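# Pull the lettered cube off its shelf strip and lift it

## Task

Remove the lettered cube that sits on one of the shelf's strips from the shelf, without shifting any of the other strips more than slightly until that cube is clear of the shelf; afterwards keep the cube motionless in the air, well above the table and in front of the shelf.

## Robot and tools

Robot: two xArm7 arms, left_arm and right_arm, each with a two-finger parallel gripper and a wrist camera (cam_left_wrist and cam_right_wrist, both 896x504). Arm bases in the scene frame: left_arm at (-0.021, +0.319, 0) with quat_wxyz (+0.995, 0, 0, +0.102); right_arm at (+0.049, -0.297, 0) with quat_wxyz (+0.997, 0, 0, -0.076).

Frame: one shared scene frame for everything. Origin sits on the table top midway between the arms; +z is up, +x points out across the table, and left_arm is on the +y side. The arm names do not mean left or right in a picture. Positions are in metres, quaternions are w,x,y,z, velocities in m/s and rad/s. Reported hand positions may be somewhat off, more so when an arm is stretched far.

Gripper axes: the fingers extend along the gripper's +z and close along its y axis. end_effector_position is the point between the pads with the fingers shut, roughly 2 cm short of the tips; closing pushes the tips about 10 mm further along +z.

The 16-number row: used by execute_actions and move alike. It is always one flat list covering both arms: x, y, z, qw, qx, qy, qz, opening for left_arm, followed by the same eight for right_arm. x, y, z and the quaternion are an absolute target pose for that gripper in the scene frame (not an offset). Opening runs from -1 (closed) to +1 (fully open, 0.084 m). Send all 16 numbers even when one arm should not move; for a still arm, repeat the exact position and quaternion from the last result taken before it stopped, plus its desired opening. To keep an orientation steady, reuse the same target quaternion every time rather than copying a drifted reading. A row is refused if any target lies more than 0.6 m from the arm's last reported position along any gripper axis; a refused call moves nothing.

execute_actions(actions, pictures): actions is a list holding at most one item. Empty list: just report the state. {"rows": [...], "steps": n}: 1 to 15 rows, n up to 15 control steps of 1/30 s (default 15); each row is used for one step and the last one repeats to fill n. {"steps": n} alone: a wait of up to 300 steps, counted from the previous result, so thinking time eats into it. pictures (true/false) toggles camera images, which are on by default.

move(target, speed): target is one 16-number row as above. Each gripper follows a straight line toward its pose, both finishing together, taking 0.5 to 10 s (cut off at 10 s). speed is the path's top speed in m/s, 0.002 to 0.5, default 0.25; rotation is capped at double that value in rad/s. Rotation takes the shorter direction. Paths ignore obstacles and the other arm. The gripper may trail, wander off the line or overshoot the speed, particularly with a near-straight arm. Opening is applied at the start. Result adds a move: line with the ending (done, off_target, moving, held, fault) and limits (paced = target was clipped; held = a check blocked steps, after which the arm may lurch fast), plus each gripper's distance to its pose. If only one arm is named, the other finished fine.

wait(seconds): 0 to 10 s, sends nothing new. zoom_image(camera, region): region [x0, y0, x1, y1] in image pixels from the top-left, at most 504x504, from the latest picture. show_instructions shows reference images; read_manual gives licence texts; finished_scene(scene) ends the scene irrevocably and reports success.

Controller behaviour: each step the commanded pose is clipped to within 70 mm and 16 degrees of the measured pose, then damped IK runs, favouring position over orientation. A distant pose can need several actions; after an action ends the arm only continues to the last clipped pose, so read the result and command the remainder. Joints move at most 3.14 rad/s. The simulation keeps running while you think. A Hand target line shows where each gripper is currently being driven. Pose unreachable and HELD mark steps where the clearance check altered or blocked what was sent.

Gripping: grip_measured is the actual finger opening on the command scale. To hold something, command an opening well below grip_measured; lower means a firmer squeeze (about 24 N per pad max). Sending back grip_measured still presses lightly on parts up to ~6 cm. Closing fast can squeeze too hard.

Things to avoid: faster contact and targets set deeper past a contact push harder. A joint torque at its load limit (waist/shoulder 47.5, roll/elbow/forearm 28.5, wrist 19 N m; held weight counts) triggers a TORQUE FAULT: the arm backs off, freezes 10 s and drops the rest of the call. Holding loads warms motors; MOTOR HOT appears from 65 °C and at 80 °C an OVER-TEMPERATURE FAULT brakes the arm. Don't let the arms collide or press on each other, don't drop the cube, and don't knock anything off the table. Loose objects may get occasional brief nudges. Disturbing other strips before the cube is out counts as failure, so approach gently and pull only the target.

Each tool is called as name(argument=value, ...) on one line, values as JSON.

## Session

execute_actions(actions=[])

Scene clock: 0.00 s of 4200.00 s.
left_arm: end_effector_position=(+0.4023, +0.5762, +0.1745) grip_measured=+1.00 end_effector_quat_wxyz=(+0.475, +0.666, -0.535, +0.210) end_effector_velocity=(+0.000, -0.000, -0.000) end_effector_angular_velocity=(-0.002, -0.000, +0.000) | right_arm: end_effector_position=(+0.4784, +0.1235, +0.2840) grip_measured=+1.00 end_effector_quat_wxyz=(+0.024, +0.201, +0.833, +0.514) end_effector_velocity=(-0.000, +0.000, -0.000) end_effector_angular_velocity=(-0.000, +0.001, +0.000)
Joint positions: left_arm=[ 0.639  1.027 -0.07   2.291 -0.52   2.208  2.031  0.084] | right_arm=[ 2.519 -0.693 -1.522  0.841  0.317 -0.054 -2.491  0.084]
Joint velocities: left_arm=[ 0.     0.001 -0.     0.    -0.001  0.    -0.    -0.   ] | right_arm=[ 0. -0. -0. -0. -0.  0.  0. -0.]
Motor temperatures (°C, as the motors report them): left_arm=[38 32 34 31 33 37 35] | right_arm=[30 29 32 33 33 37 37]
Hand target (left_arm): +0.402, +0.576, +0.175; +0.475, +0.666, -0.535, +0.210
Hand target (right_arm): +0.478, +0.123, +0.284; +0.024, +0.201, +0.833, +0.514
camera_calibration (this result's frames):
cam_left_wrist: T_world_to_cam=[[-0.910999, 0.0155427, 0.412117, 0.323204], [-0.348615, 0.504869, -0.789667, 0.0561211], [-0.220338, -0.863056, -0.454516, 0.794561], [0, 0, 0, 1]] pos_world=[0.489076, 0.652393, 0.27226]
cam_right_wrist: T_world_to_cam=[[0.306119, 0.384032, 0.871097, -0.414265], [0.918017, -0.361357, -0.163299, -0.279203], [0.252065, 0.849671, -0.463166, 0.0367717], [0, 0, 0, 1]] pos_world=[0.373858, 0.0269553, 0.332303]

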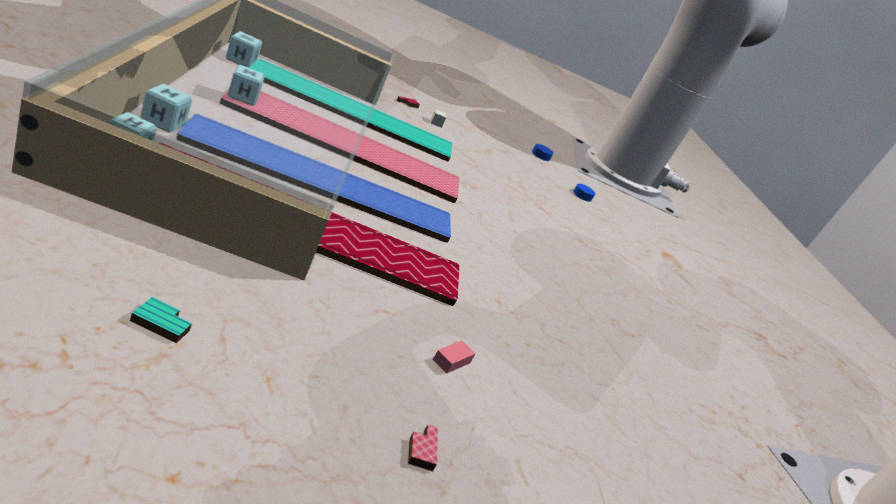

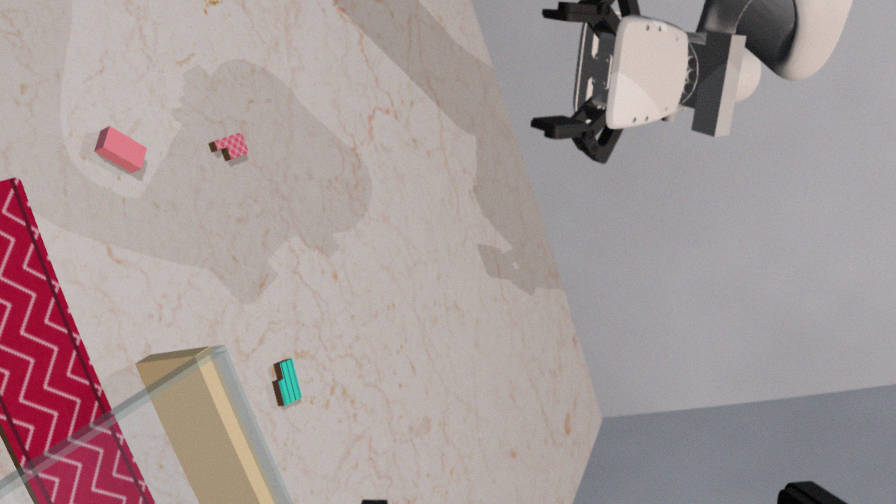

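move(target=[0.4023,0.5762,0.1745,0.475,0.666,-0.535,0.210,1, 0.52,0.02,0.42,0,0,1,0,1], speed=0.2)

Scene clock: 10.87 s of 4200.00 s.
left_arm: end_effector_position=(+0.4023, +0.5762, +0.1745) grip_measured=+1.00 end_effector_quat_wxyz=(+0.475, +0.666, -0.535, +0.210) end_effector_velocity=(-0.000, +0.000, +0.000) end_effector_angular_velocity=(+0.002, +0.001, +0.001) | right_arm: end_effector_position=(+0.5192, +0.0190, +0.4203) grip_measured=+1.00 end_effector_quat_wxyz=(-0.001, +0.000, +1.000, +0.002) end_effector_velocity=(+0.001, -0.001, +0.003) end_effector_angular_velocity=(-0.009, +0.006, +0.001)
Joint positions: left_arm=[ 0.639  1.028 -0.071  2.292 -0.52   2.21   2.03   0.084] | right_arm=[ 3.429 -0.632 -2.124  2.37  -0.565  1.939 -2.315  0.084]
Joint velocities: left_arm=[ 0.    -0.001  0.001  0.     0.001 -0.    -0.     0.   ] | right_arm=[ 0.05  -0.024 -0.02   0.071 -0.023  0.044 -0.011  0.   ]
Motor temperatures (°C, as the motors report them): left_arm=[38 33 34 31 33 37 35] | right_arm=[30 29 33 33 33 37 37]
Hand target (left_arm): +0.402, +0.576, +0.174; +0.475, +0.666, -0.535, +0.210
Hand target (right_arm): +0.519, +0.019, +0.420; -0.001, +0.000, +1.000, +0.001
Off the commanded pose (left_arm): 0.000 m, 0 deg.
Off the commanded pose (right_arm): 0.001 m, 0 deg.
After step 90, 4.40 s passed at rest.
move: done
camera_calibration (this result's frames):
cam_left_wrist: T_world_to_cam=[[-0.910741, 0.0159784, 0.412669, 0.322724], [-0.349054, 0.504248, -0.789871, 0.0566628], [-0.220708, -0.863411, -0.453662, 0.794744], [0, 0, 0, 1]] pos_world=[0.489103, 0.652462, 0.272123]
cam_right_wrist: T_world_to_cam=[[-0.00245444, 0.999934, 0.0112288, 0.00447972], [0.999996, 0.00244139, 0.00117543, -0.450757], [0.00114793, 0.0112317, -0.999936, 0.550241], [0, 0, 0, 1]] pos_world=[0.450135, -0.00955907, 0.550685]

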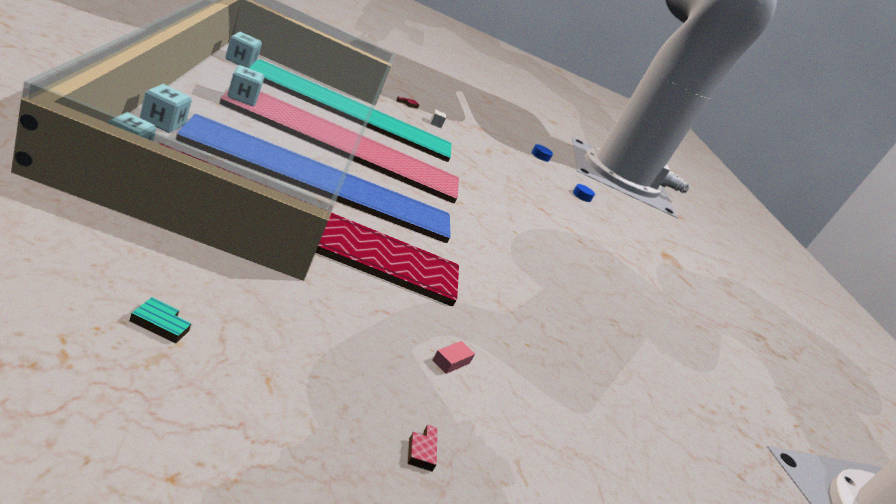

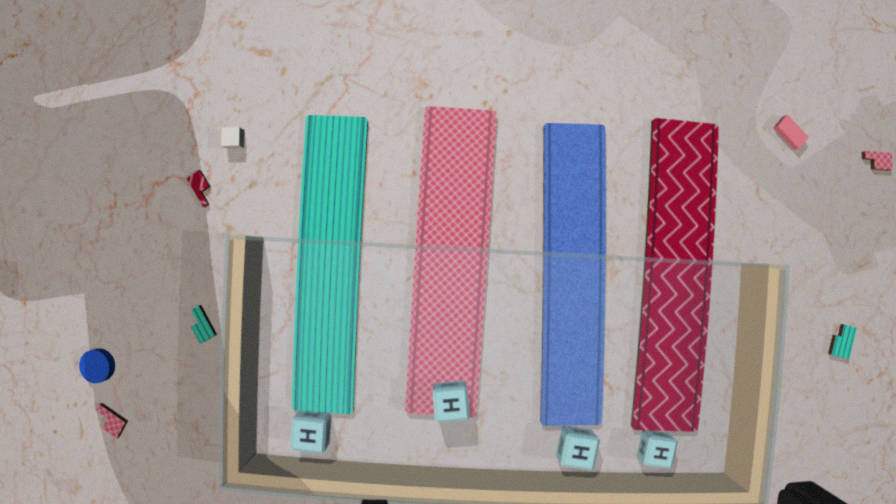

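move(target=[0.4023,0.5762,0.1745,0.475,0.666,-0.535,0.210,1, 0.42,-0.0037,0.12,0,0.0323,0.9995,0,0.67], speed=0.2)

Scene clock: 24.60 s of 4200.00 s.
left_arm: end_effector_position=(+0.4023, +0.5762, +0.1745) grip_measured=+1.00 end_effector_quat_wxyz=(+0.475, +0.666, -0.535, +0.210) end_effector_velocity=(-0.000, +0.000, -0.001) end_effector_angular_velocity=(+0.002, +0.002, +0.000) | right_arm: end_effector_position=(+0.4214, -0.0024, +0.1199) grip_measured=+0.67 end_effector_quat_wxyz=(+0.001, +0.032, +0.999, -0.001) end_effector_velocity=(-0.002, -0.001, -0.004) end_effector_angular_velocity=(-0.005, +0.003, -0.001)
Joint positions: left_arm=[ 0.639  1.028 -0.071  2.292 -0.52   2.21   2.03   0.084] | right_arm=[ 2.87  -0.349 -1.994  0.985 -0.42   0.881 -2.103  0.072]
Joint velocities: left_arm=[-0.     0.     0.001 -0.     0.002 -0.001 -0.     0.   ] | right_arm=[ 0.006 -0.004 -0.007 -0.007 -0.007 -0.003  0.006 -0.   ]
Motor temperatures (°C, as the motors report them): left_arm=[38 33 34 32 33 37 35] | right_arm=[30 30 33 34 33 37 37]
Hand target (left_arm): +0.402, +0.576, +0.174; +0.475, +0.666, -0.535, +0.210
Hand target (right_arm): +0.421, -0.003, +0.119; +0.001, +0.032, +0.999, -0.001
Off the commanded pose (left_arm): 0.000 m, 0 deg.
Off the commanded pose (right_arm): 0.002 m, 0 deg.
After step 90, 8.70 s passed at rest.
move: done
camera_calibration (this result's frames):
cam_left_wrist: T_world_to_cam=[[-0.910741, 0.0159775, 0.412669, 0.322724], [-0.349055, 0.504246, -0.789871, 0.0566641], [-0.220707, -0.863412, -0.45366, 0.794744], [0, 0, 0, 1]] pos_world=[0.489103, 0.652463, 0.272123]
cam_right_wrist: T_world_to_cam=[[0.0602141, 0.998166, 0.00617945, 0.00328041], [0.998172, -0.0602445, 0.00485477, -0.352401], [0.00521815, 0.00587583, -0.999969, 0.248451], [0, 0, 0, 1]] pos_world=[0.350263, -0.0259645, 0.250134]

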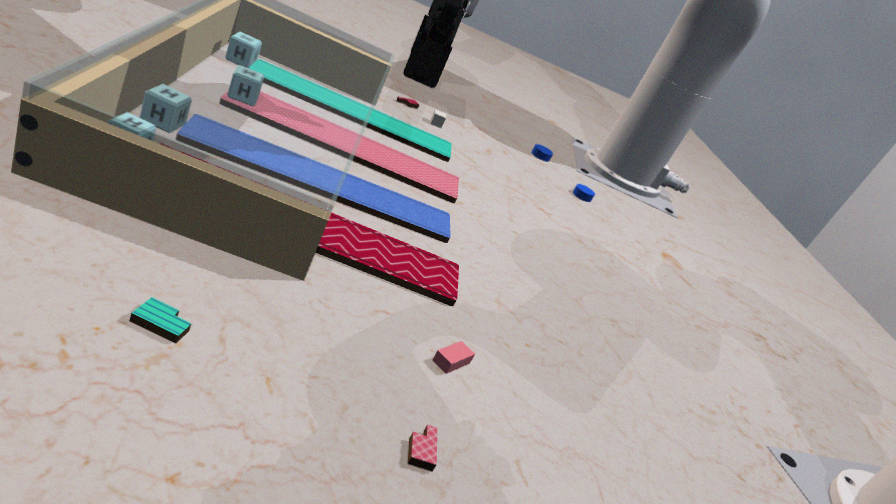

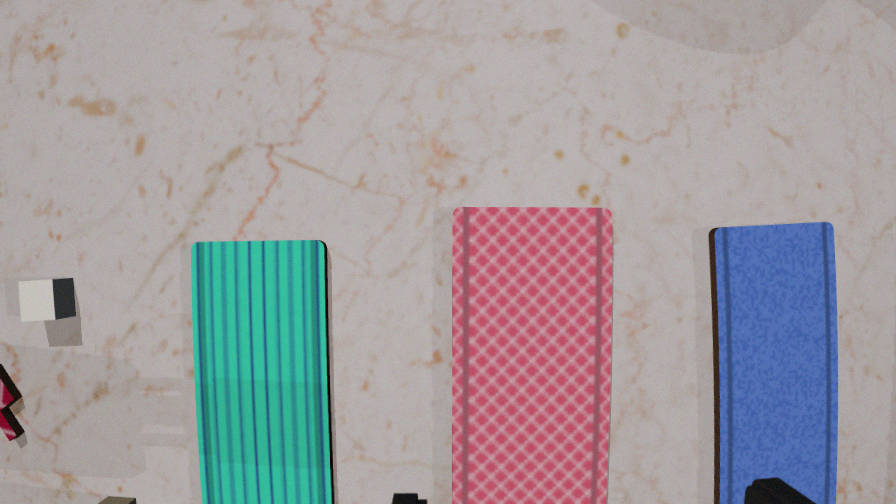

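move(target=[0.4023,0.5762,0.1745,0.475,0.666,-0.535,0.210,1, 0.375,-0.0004,0.035,0,0.0323,0.9995,0,0.72], speed=0.1)

move(target=[0.4023,0.5762,0.1745,0.475,0.666,-0.535,0.210,1, 0.375,-0.0004,0.022,0,0.0323,0.9995,0,0.72], speed=0.02)

Scene clock: 33.97 s of 4200.00 s.
left_arm: end_effector_position=(+0.4023, +0.5762, +0.1745) grip_measured=+1.00 end_effector_quat_wxyz=(+0.475, +0.666, -0.535, +0.210) end_effector_velocity=(+0.000, -0.000, +0.000) end_effector_angular_velocity=(-0.001, -0.001, -0.001) | right_arm: end_effector_position=(+0.3758, -0.0001, +0.0354) grip_measured=+0.72 end_effector_quat_wxyz=(+0.000, +0.032, +0.999, +0.001) end_effector_velocity=(-0.001, +0.000, -0.002) end_effector_angular_velocity=(-0.001, -0.001, -0.000)
Joint positions: left_arm=[ 0.639  1.028 -0.071  2.292 -0.52   2.21   2.03   0.084] | right_arm=[ 3.025 -0.45  -2.154  0.823 -0.632  0.662 -1.885  0.073]
Joint velocities: left_arm=[-0.    -0.     0.    -0.    -0.001  0.001  0.001 -0.   ] | right_arm=[ 0.007 -0.003 -0.007 -0.003 -0.008 -0.005  0.008  0.   ]
Motor temperatures (°C, as the motors report them): left_arm=[38 33 34 32 33 37 35] | right_arm=[30 30 33 34 33 37 37]
Hand target (left_arm): +0.402, +0.576, +0.174; +0.475, +0.666, -0.535, +0.210
Hand target (right_arm): +0.375, -0.000, +0.035; +0.000, +0.032, +0.999, +0.000
Off the commanded pose (left_arm): 0.000 m, 0 deg.
Off the commanded pose (right_arm): 0.001 m, 0 deg.
After step 90, 5.03 s passed at rest.
move: done
camera_calibration (this result's frames):
cam_left_wrist: T_world_to_cam=[[-0.910741, 0.0159777, 0.412668, 0.322724], [-0.349055, 0.504246, -0.789872, 0.0566641], [-0.220707, -0.863412, -0.45366, 0.794744], [0, 0, 0, 1]] pos_world=[0.489103, 0.652463, 0.272123]
cam_right_wrist: T_world_to_cam=[[0.0618758, 0.998045, 0.00885736, 0.00348152], [0.998075, -0.0619097, 0.00361673, -0.306251], [0.00415801, 0.00861653, -0.999954, 0.164534], [0, 0, 0, 1]] pos_world=[0.304762, -0.0238524, 0.165603]

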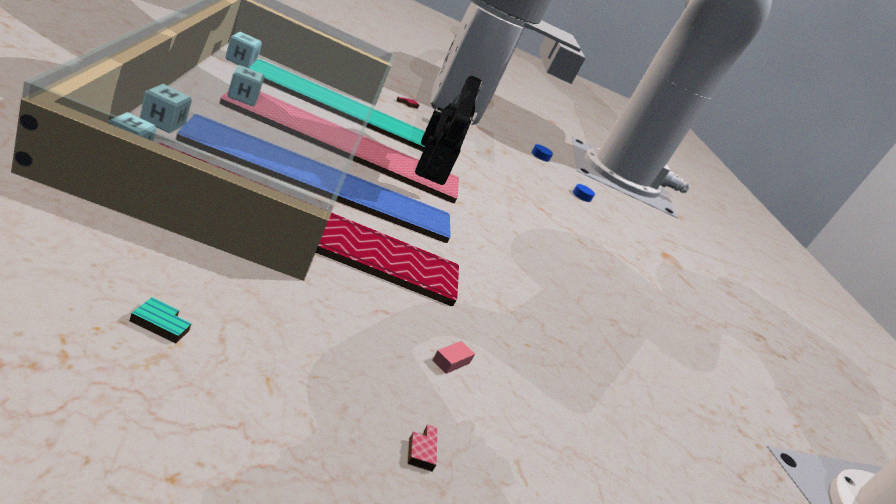

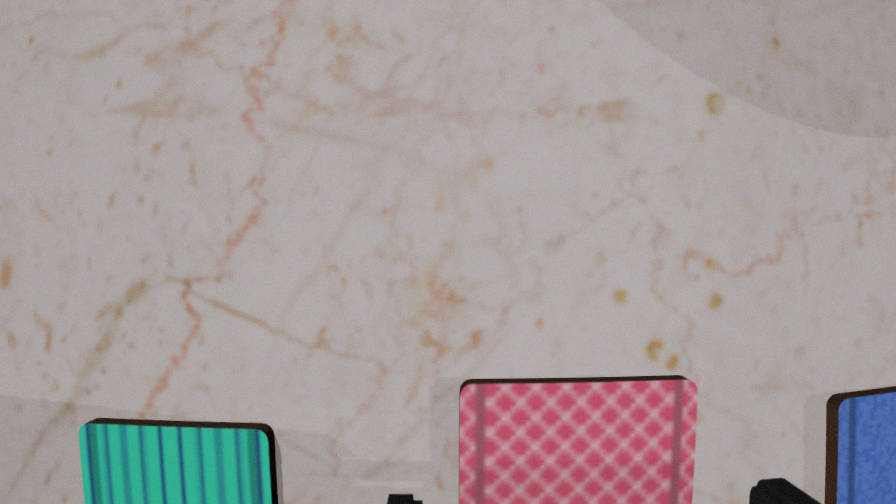

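Scene clock: 34.90 s of 4200.00 s.
left_arm: end_effector_position=(+0.4023, +0.5762, +0.1745) grip_measured=+1.00 end_effector_quat_wxyz=(+0.475, +0.666, -0.535, +0.210) end_effector_velocity=(-0.000, +0.000, -0.000) end_effector_angular_velocity=(+0.000, +0.000, +0.001) | right_arm: end_effector_position=(+0.3751, -0.0003, +0.0221) grip_measured=+0.72 end_effector_quat_wxyz=(+0.000, +0.032, +0.999, +0.000) end_effector_velocity=(+0.001, +0.000, -0.000) end_effector_angular_velocity=(+0.001, -0.003, -0.000)
Joint positions: left_arm=[ 0.639  1.028 -0.071  2.292 -0.52   2.21   2.03   0.084] | right_arm=[ 3.062 -0.482 -2.2    0.824 -0.678  0.64  -1.853  0.073]
Joint velocities: left_arm=[ 0.001  0.     0.     0.    -0.    -0.    -0.     0.   ] | right_arm=[ 0.003 -0.001 -0.003  0.002 -0.004 -0.002  0.003  0.   ]
Motor temperatures (°C, as the motors report them): left_arm=[38 33 34 32 33 37 35] | right_arm=[30 30 33 34 33 37 37]
Hand target (left_arm): +0.402, +0.576, +0.174; +0.475, +0.666, -0.535, +0.210
Hand target (right_arm): +0.375, -0.000, +0.022; +0.000, +0.032, +0.999, +0.000
Off the commanded pose (left_arm): 0.000 m, 0 deg.
Off the commanded pose (right_arm): 0.000 m, 0 deg.
move: done
camera_calibration (this result's frames):
cam_left_wrist: T_world_to_cam=[[-0.910741, 0.0159774, 0.412669, 0.322724], [-0.349055, 0.504246, -0.789871, 0.0566641], [-0.220707, -0.863412, -0.45366, 0.794744], [0, 0, 0, 1]] pos_world=[0.489103, 0.652463, 0.272123]
cam_right_wrist: T_world_to_cam=[[0.0616053, 0.998068, 0.00801906, 0.00400521], [0.998094, -0.0616312, 0.00301616, -0.305519], [0.00350456, 0.00781797, -0.999963, 0.151564], [0, 0, 0, 1]] pos_world=[0.304159, -0.0240119, 0.152448]

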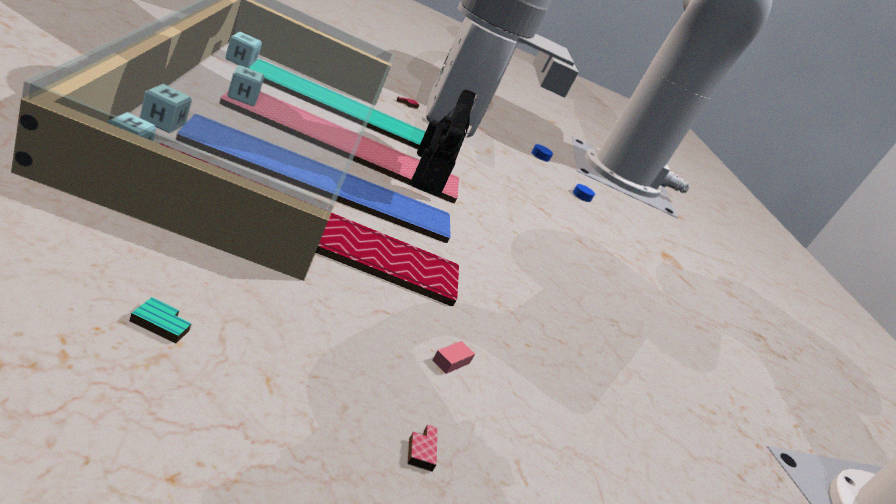

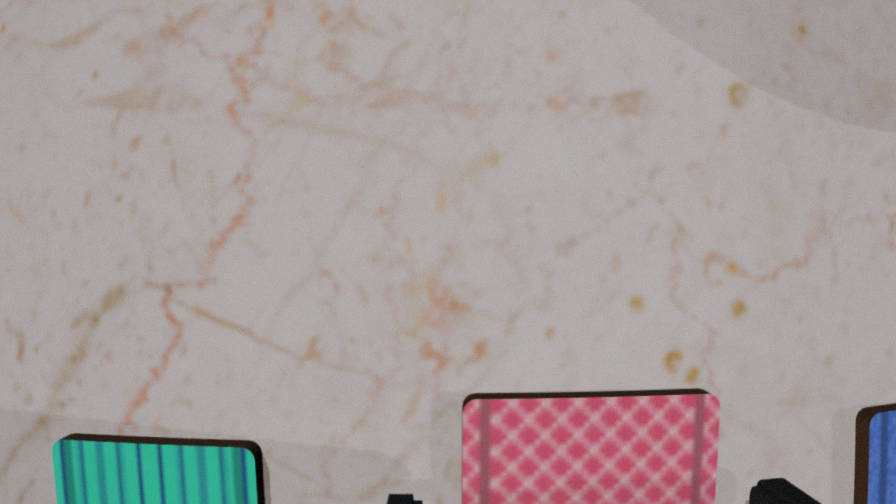

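move(target=[0.4023,0.5762,0.1745,0.475,0.666,-0.535,0.210,1, 0.375,-0.0004,0.022,0,0.0323,0.9995,0,-0.1], speed=0.02)

Scene clock: 39.50 s of 4200.00 s.
left_arm: end_effector_position=(+0.4023, +0.5762, +0.1745) grip_measured=+1.00 end_effector_quat_wxyz=(+0.475, +0.666, -0.535, +0.210) end_effector_velocity=(+0.000, -0.000, +0.001) end_effector_angular_velocity=(+0.000, -0.002, -0.002) | right_arm: end_effector_position=(+0.3751, -0.0003, +0.0221) grip_measured=+0.29 end_effector_quat_wxyz=(+0.000, +0.032, +0.999, +0.000) end_effector_velocity=(-0.000, +0.000, +0.000) end_effector_angular_velocity=(+0.001, -0.000, +0.000)
Joint positions: left_arm=[ 0.639  1.028 -0.071  2.292 -0.52   2.21   2.03   0.084] | right_arm=[ 3.062 -0.482 -2.201  0.824 -0.678  0.639 -1.853  0.056]
Joint velocities: left_arm=[-0.    -0.002 -0.002 -0.     0.001  0.001  0.    -0.   ] | right_arm=[ 0.     0.     0.001  0.     0.    -0.     0.    -0.   ]
Motor temperatures (°C, as the motors report them): left_arm=[38 33 34 32 33 37 35] | right_arm=[30 30 33 34 33 37 37]
Hand target (left_arm): +0.402, +0.576, +0.174; +0.475, +0.666, -0.535, +0.210
Hand target (right_arm): +0.375, -0.000, +0.022; -0.000, +0.032, +0.999, +0.000
Off the commanded pose (left_arm): 0.000 m, 0 deg.
Off the commanded pose (right_arm): 0.000 m, 0 deg.
After step 90, 0.90 s passed at rest.
move: done
camera_calibration (this result's frames):
cam_left_wrist: T_world_to_cam=[[-0.910741, 0.0159778, 0.412668, 0.322724], [-0.349054, 0.504246, -0.789872, 0.0566641], [-0.220707, -0.863412, -0.45366, 0.794744], [0, 0, 0, 1]] pos_world=[0.489103, 0.652463, 0.272123]
cam_right_wrist: T_world_to_cam=[[0.061585, 0.99807, 0.00798497, 0.00400594], [0.998095, -0.0616118, 0.00314601, -0.305513], [0.00363191, 0.00777601, -0.999963, 0.151448], [0, 0, 0, 1]] pos_world=[0.304134, -0.0239991, 0.152371]

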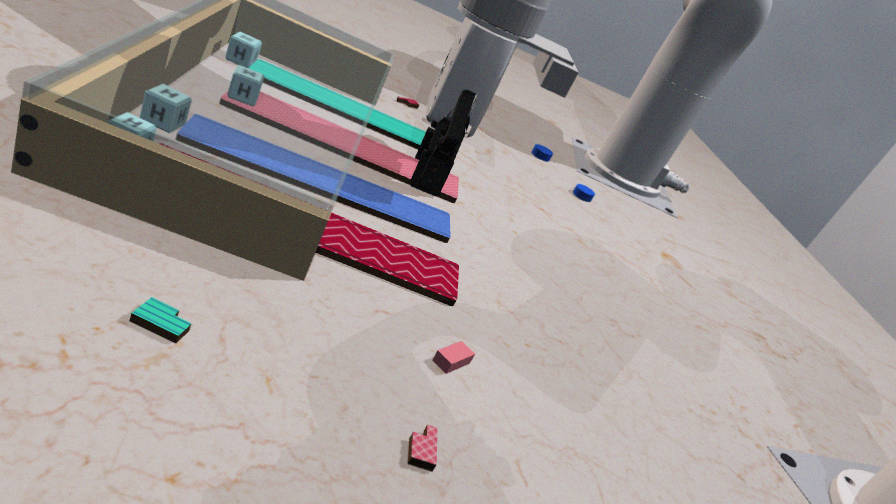

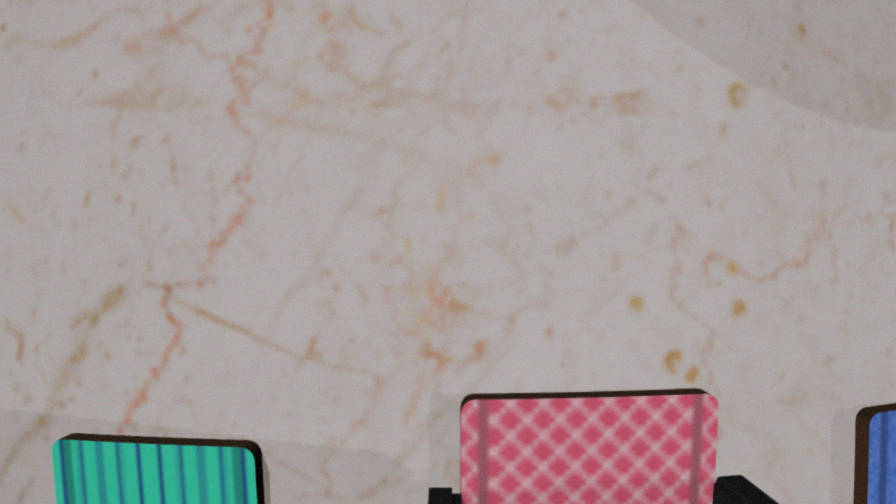

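move(target=[0.4023,0.5762,0.1745,0.475,0.666,-0.535,0.210,1, 0.197,0.0111,0.022,0,0.0323,0.9995,0,-0.3], speed=0.05)

move(target=[0.4023,0.5762,0.1745,0.475,0.666,-0.535,0.210,1, 0.197,0.0111,0.022,0,0.0323,0.9995,0,0.7], speed=0.05)

move(target=[0.4023,0.5762,0.1745,0.475,0.666,-0.535,0.210,1, 0.42,0.005,0.14,0,0,1,0,0.7], speed=0.15)

Scene clock: 53.87 s of 4200.00 s.
left_arm: end_effector_position=(+0.4023, +0.5762, +0.1745) grip_measured=+1.00 end_effector_quat_wxyz=(+0.475, +0.666, -0.535, +0.210) end_effector_velocity=(+0.000, -0.000, -0.000) end_effector_angular_velocity=(+0.001, +0.001, -0.001) | right_arm: end_effector_position=(+0.1966, +0.0112, +0.0210) grip_measured=+0.29 end_effector_quat_wxyz=(-0.000, +0.032, +0.999, -0.001) end_effector_velocity=(-0.000, +0.001, +0.001) end_effector_angular_velocity=(+0.003, -0.001, -0.002)
Joint positions: left_arm=[ 0.639  1.028 -0.071  2.292 -0.52   2.21   2.03   0.084] | right_arm=[ 2.99  -0.2   -1.797  0.448 -0.464  0.446 -1.618  0.056]
Joint velocities: left_arm=[-0.001  0.    -0.    -0.     0.001 -0.     0.     0.   ] | right_arm=[-0.013  0.003  0.015 -0.001  0.006 -0.001 -0.001 -0.   ]
Motor temperatures (°C, as the motors report them): left_arm=[38 33 34 32 33 37 35] | right_arm=[30 30 32 34 33 37 37]
Hand target (left_arm): +0.402, +0.576, +0.175; +0.475, +0.666, -0.535, +0.210
Hand target (right_arm): +0.197, +0.012, +0.021; -0.000, +0.032, +0.999, -0.000
Off the commanded pose (left_arm): 0.000 m, 0 deg.
Off the commanded pose (right_arm): 0.001 m, 0 deg.
After step 90, 7.47 s passed at rest.
move: done
camera_calibration (this result's frames):
cam_left_wrist: T_world_to_cam=[[-0.910741, 0.0159778, 0.412668, 0.322724], [-0.349055, 0.504246, -0.789872, 0.0566641], [-0.220707, -0.863412, -0.45366, 0.794744], [0, 0, 0, 1]] pos_world=[0.489103, 0.652463, 0.272123]
cam_right_wrist: T_world_to_cam=[[0.0610919, 0.99811, 0.00667725, 0.00360189], [0.998129, -0.0611077, 0.00218688, -0.12669], [0.00259077, 0.00653116, -0.999975, 0.151134], [0, 0, 0, 1]] pos_world=[0.125841, -0.0123239, 0.151383]

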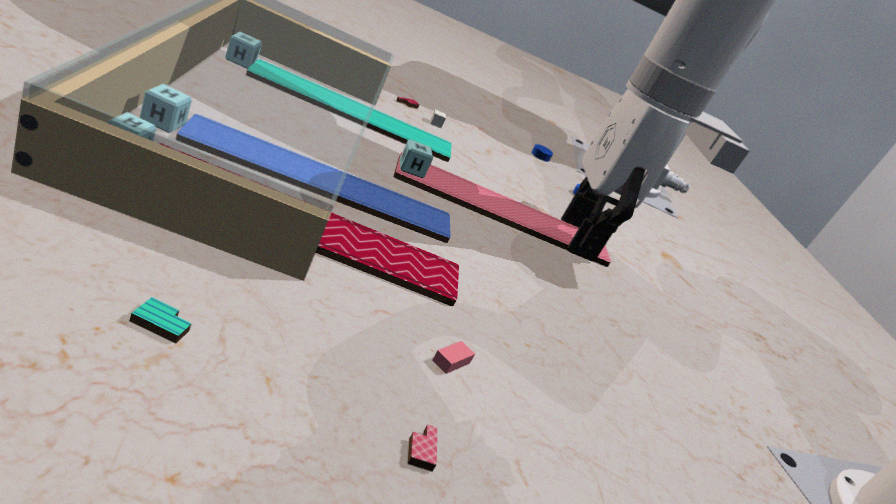

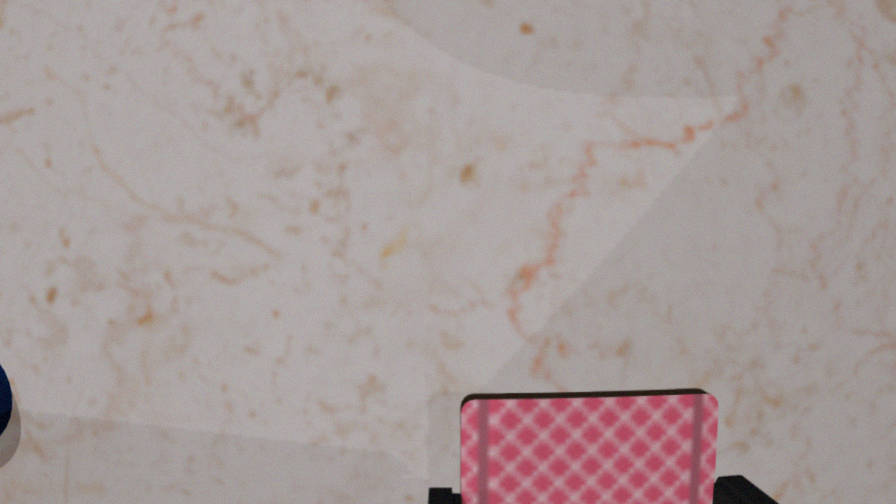

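Scene clock: 54.57 s of 4200.00 s.
left_arm: end_effector_position=(+0.4023, +0.5762, +0.1745) grip_measured=+1.00 end_effector_quat_wxyz=(+0.475, +0.666, -0.535, +0.210) end_effector_velocity=(-0.000, +0.001, +0.000) end_effector_angular_velocity=(+0.003, -0.001, +0.001) | right_arm: end_effector_position=(+0.1970, +0.0111, +0.0220) grip_measured=+0.70 end_effector_quat_wxyz=(-0.000, +0.032, +0.999, -0.000) end_effector_velocity=(-0.000, -0.000, +0.000) end_effector_angular_velocity=(+0.000, -0.000, +0.000)
Joint positions: left_arm=[ 0.639  1.028 -0.071  2.292 -0.52   2.21   2.03   0.084] | right_arm=[ 2.971 -0.196 -1.778  0.447 -0.457  0.447 -1.624  0.073]
Joint velocities: left_arm=[ 0.001 -0.001  0.001  0.     0.001 -0.001  0.001 -0.   ] | right_arm=[-0.003  0.001  0.004 -0.     0.001  0.    -0.001 -0.   ]
Motor temperatures (°C, as the motors report them): left_arm=[38 33 34 32 33 37 35] | right_arm=[30 30 32 34 33 37 37]
Hand target (left_arm): +0.402, +0.576, +0.175; +0.475, +0.666, -0.535, +0.210
Hand target (right_arm): +0.197, +0.011, +0.022; -0.000, +0.032, +0.999, -0.000
Off the commanded pose (left_arm): 0.000 m, 0 deg.
Off the commanded pose (right_arm): 0.000 m, 0 deg.
move: done
camera_calibration (this result's frames):
cam_left_wrist: T_world_to_cam=[[-0.910741, 0.0159775, 0.412669, 0.322724], [-0.349055, 0.504246, -0.789871, 0.056664], [-0.220707, -0.863412, -0.45366, 0.794744], [0, 0, 0, 1]] pos_world=[0.489103, 0.652463, 0.272123]
cam_right_wrist: T_world_to_cam=[[0.0615691, 0.998073, 0.00770388, 0.00358739], [0.998097, -0.0615932, 0.00292224, -0.127044], [0.00339112, 0.0075093, -0.999966, 0.151949], [0, 0, 0, 1]] pos_world=[0.126067, -0.0125466, 0.152288]

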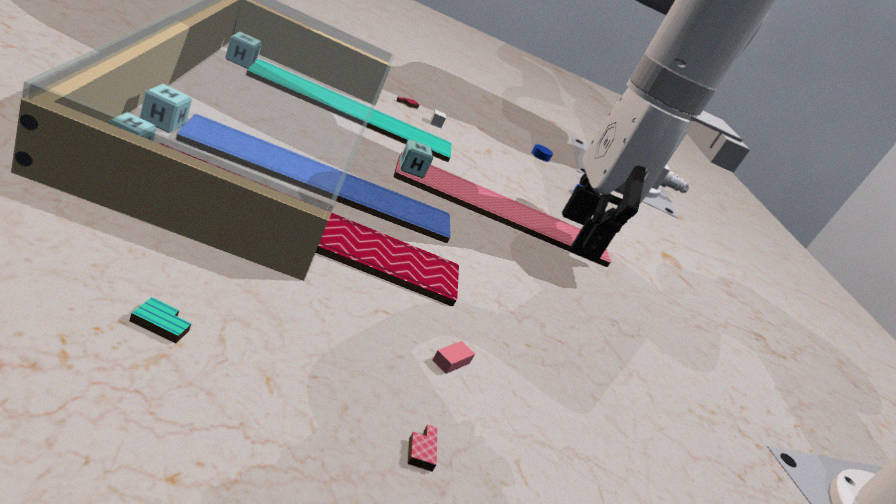

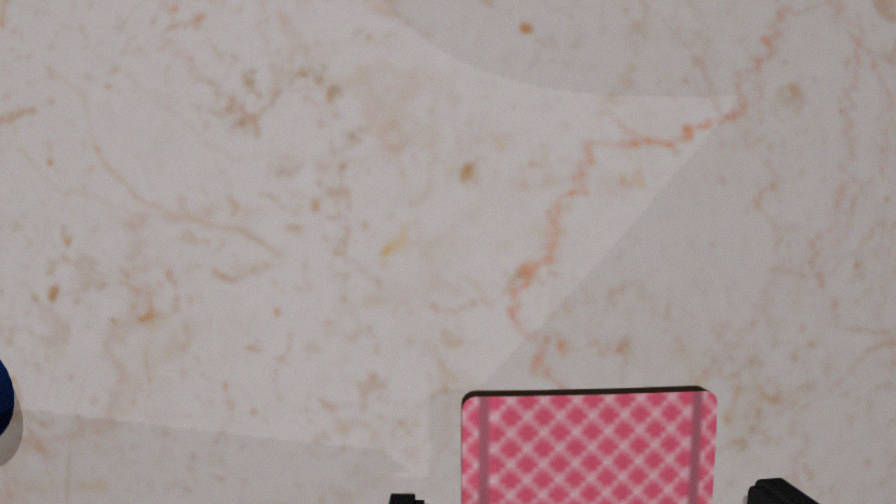

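Scene clock: 56.63 s of 4200.00 s.
left_arm: end_effector_position=(+0.4023, +0.5762, +0.1745) grip_measured=+1.00 end_effector_quat_wxyz=(+0.475, +0.666, -0.535, +0.210) end_effector_velocity=(-0.001, +0.001, -0.000) end_effector_angular_velocity=(+0.001, +0.000, +0.002) | right_arm: end_effector_position=(+0.4191, +0.0044, +0.1405) grip_measured=+0.70 end_effector_quat_wxyz=(-0.000, -0.000, +1.000, -0.000) end_effector_velocity=(+0.004, -0.001, +0.002) end_effector_angular_velocity=(-0.001, -0.000, -0.002)
Joint positions: left_arm=[ 0.639  1.028 -0.071  2.292 -0.52   2.21   2.03   0.084] | right_arm=[ 2.782 -0.384 -1.866  1.021 -0.455  0.956 -2.126  0.073]
Joint velocities: left_arm=[ 0.001 -0.     0.002 -0.    -0.    -0.     0.001  0.   ] | right_arm=[ 0.007 -0.006 -0.009  0.015 -0.004  0.01  -0.002 -0.   ]
Motor temperatures (°C, as the motors report them): left_arm=[38 33 34 32 33 37 35] | right_arm=[30 30 32 34 33 37 37]
Hand target (left_arm): +0.402, +0.576, +0.174; +0.475, +0.666, -0.535, +0.210
Hand target (right_arm): +0.420, +0.004, +0.141; +0.000, +0.000, +1.000, -0.000
Off the commanded pose (left_arm): 0.000 m, 0 deg.
Off the commanded pose (right_arm): 0.001 m, 0 deg.
move: done
camera_calibration (this result's frames):
cam_left_wrist: T_world_to_cam=[[-0.910741, 0.0159776, 0.412669, 0.322724], [-0.349055, 0.504246, -0.789871, 0.0566641], [-0.220707, -0.863412, -0.45366, 0.794744], [0, 0, 0, 1]] pos_world=[0.489103, 0.652463, 0.272123]
cam_right_wrist: T_world_to_cam=[[-0.003211, 0.99997, 0.00699418, 0.022887], [0.999991, 0.00319079, 0.00289857, -0.350542], [0.00287617, 0.00700342, -0.999971, 0.269984], [0, 0, 0, 1]] pos_world=[0.349836, -0.0236586, 0.270833]

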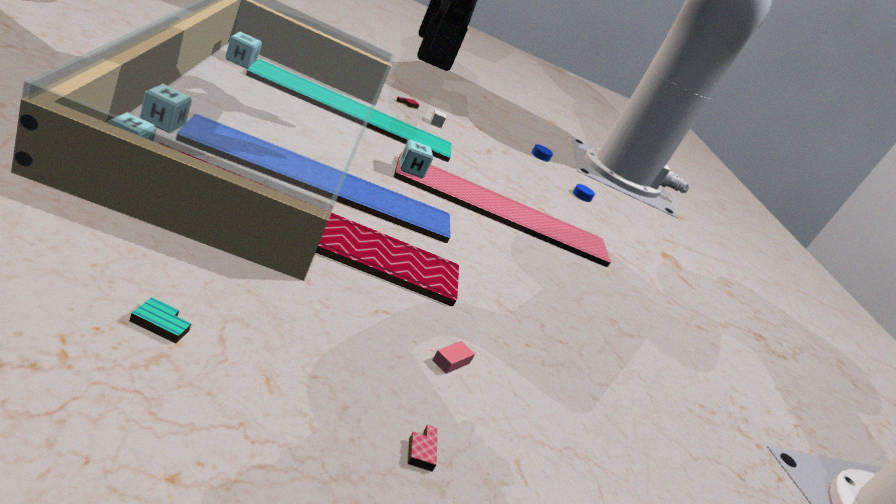

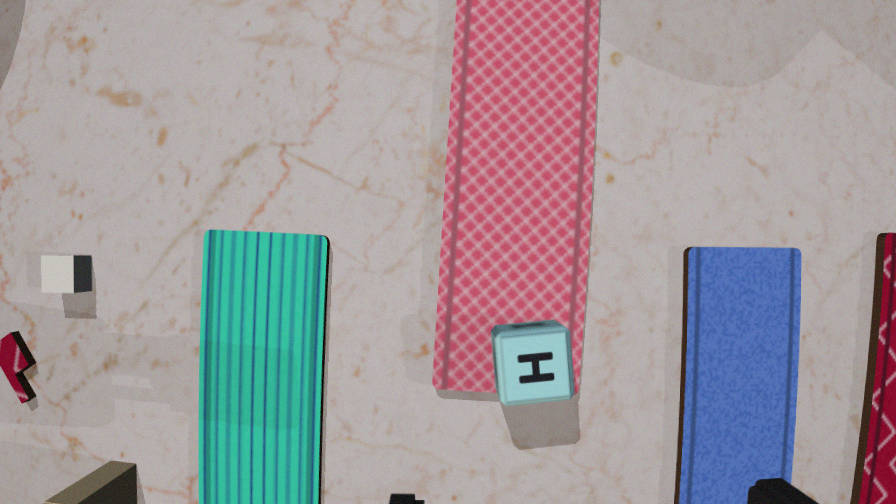

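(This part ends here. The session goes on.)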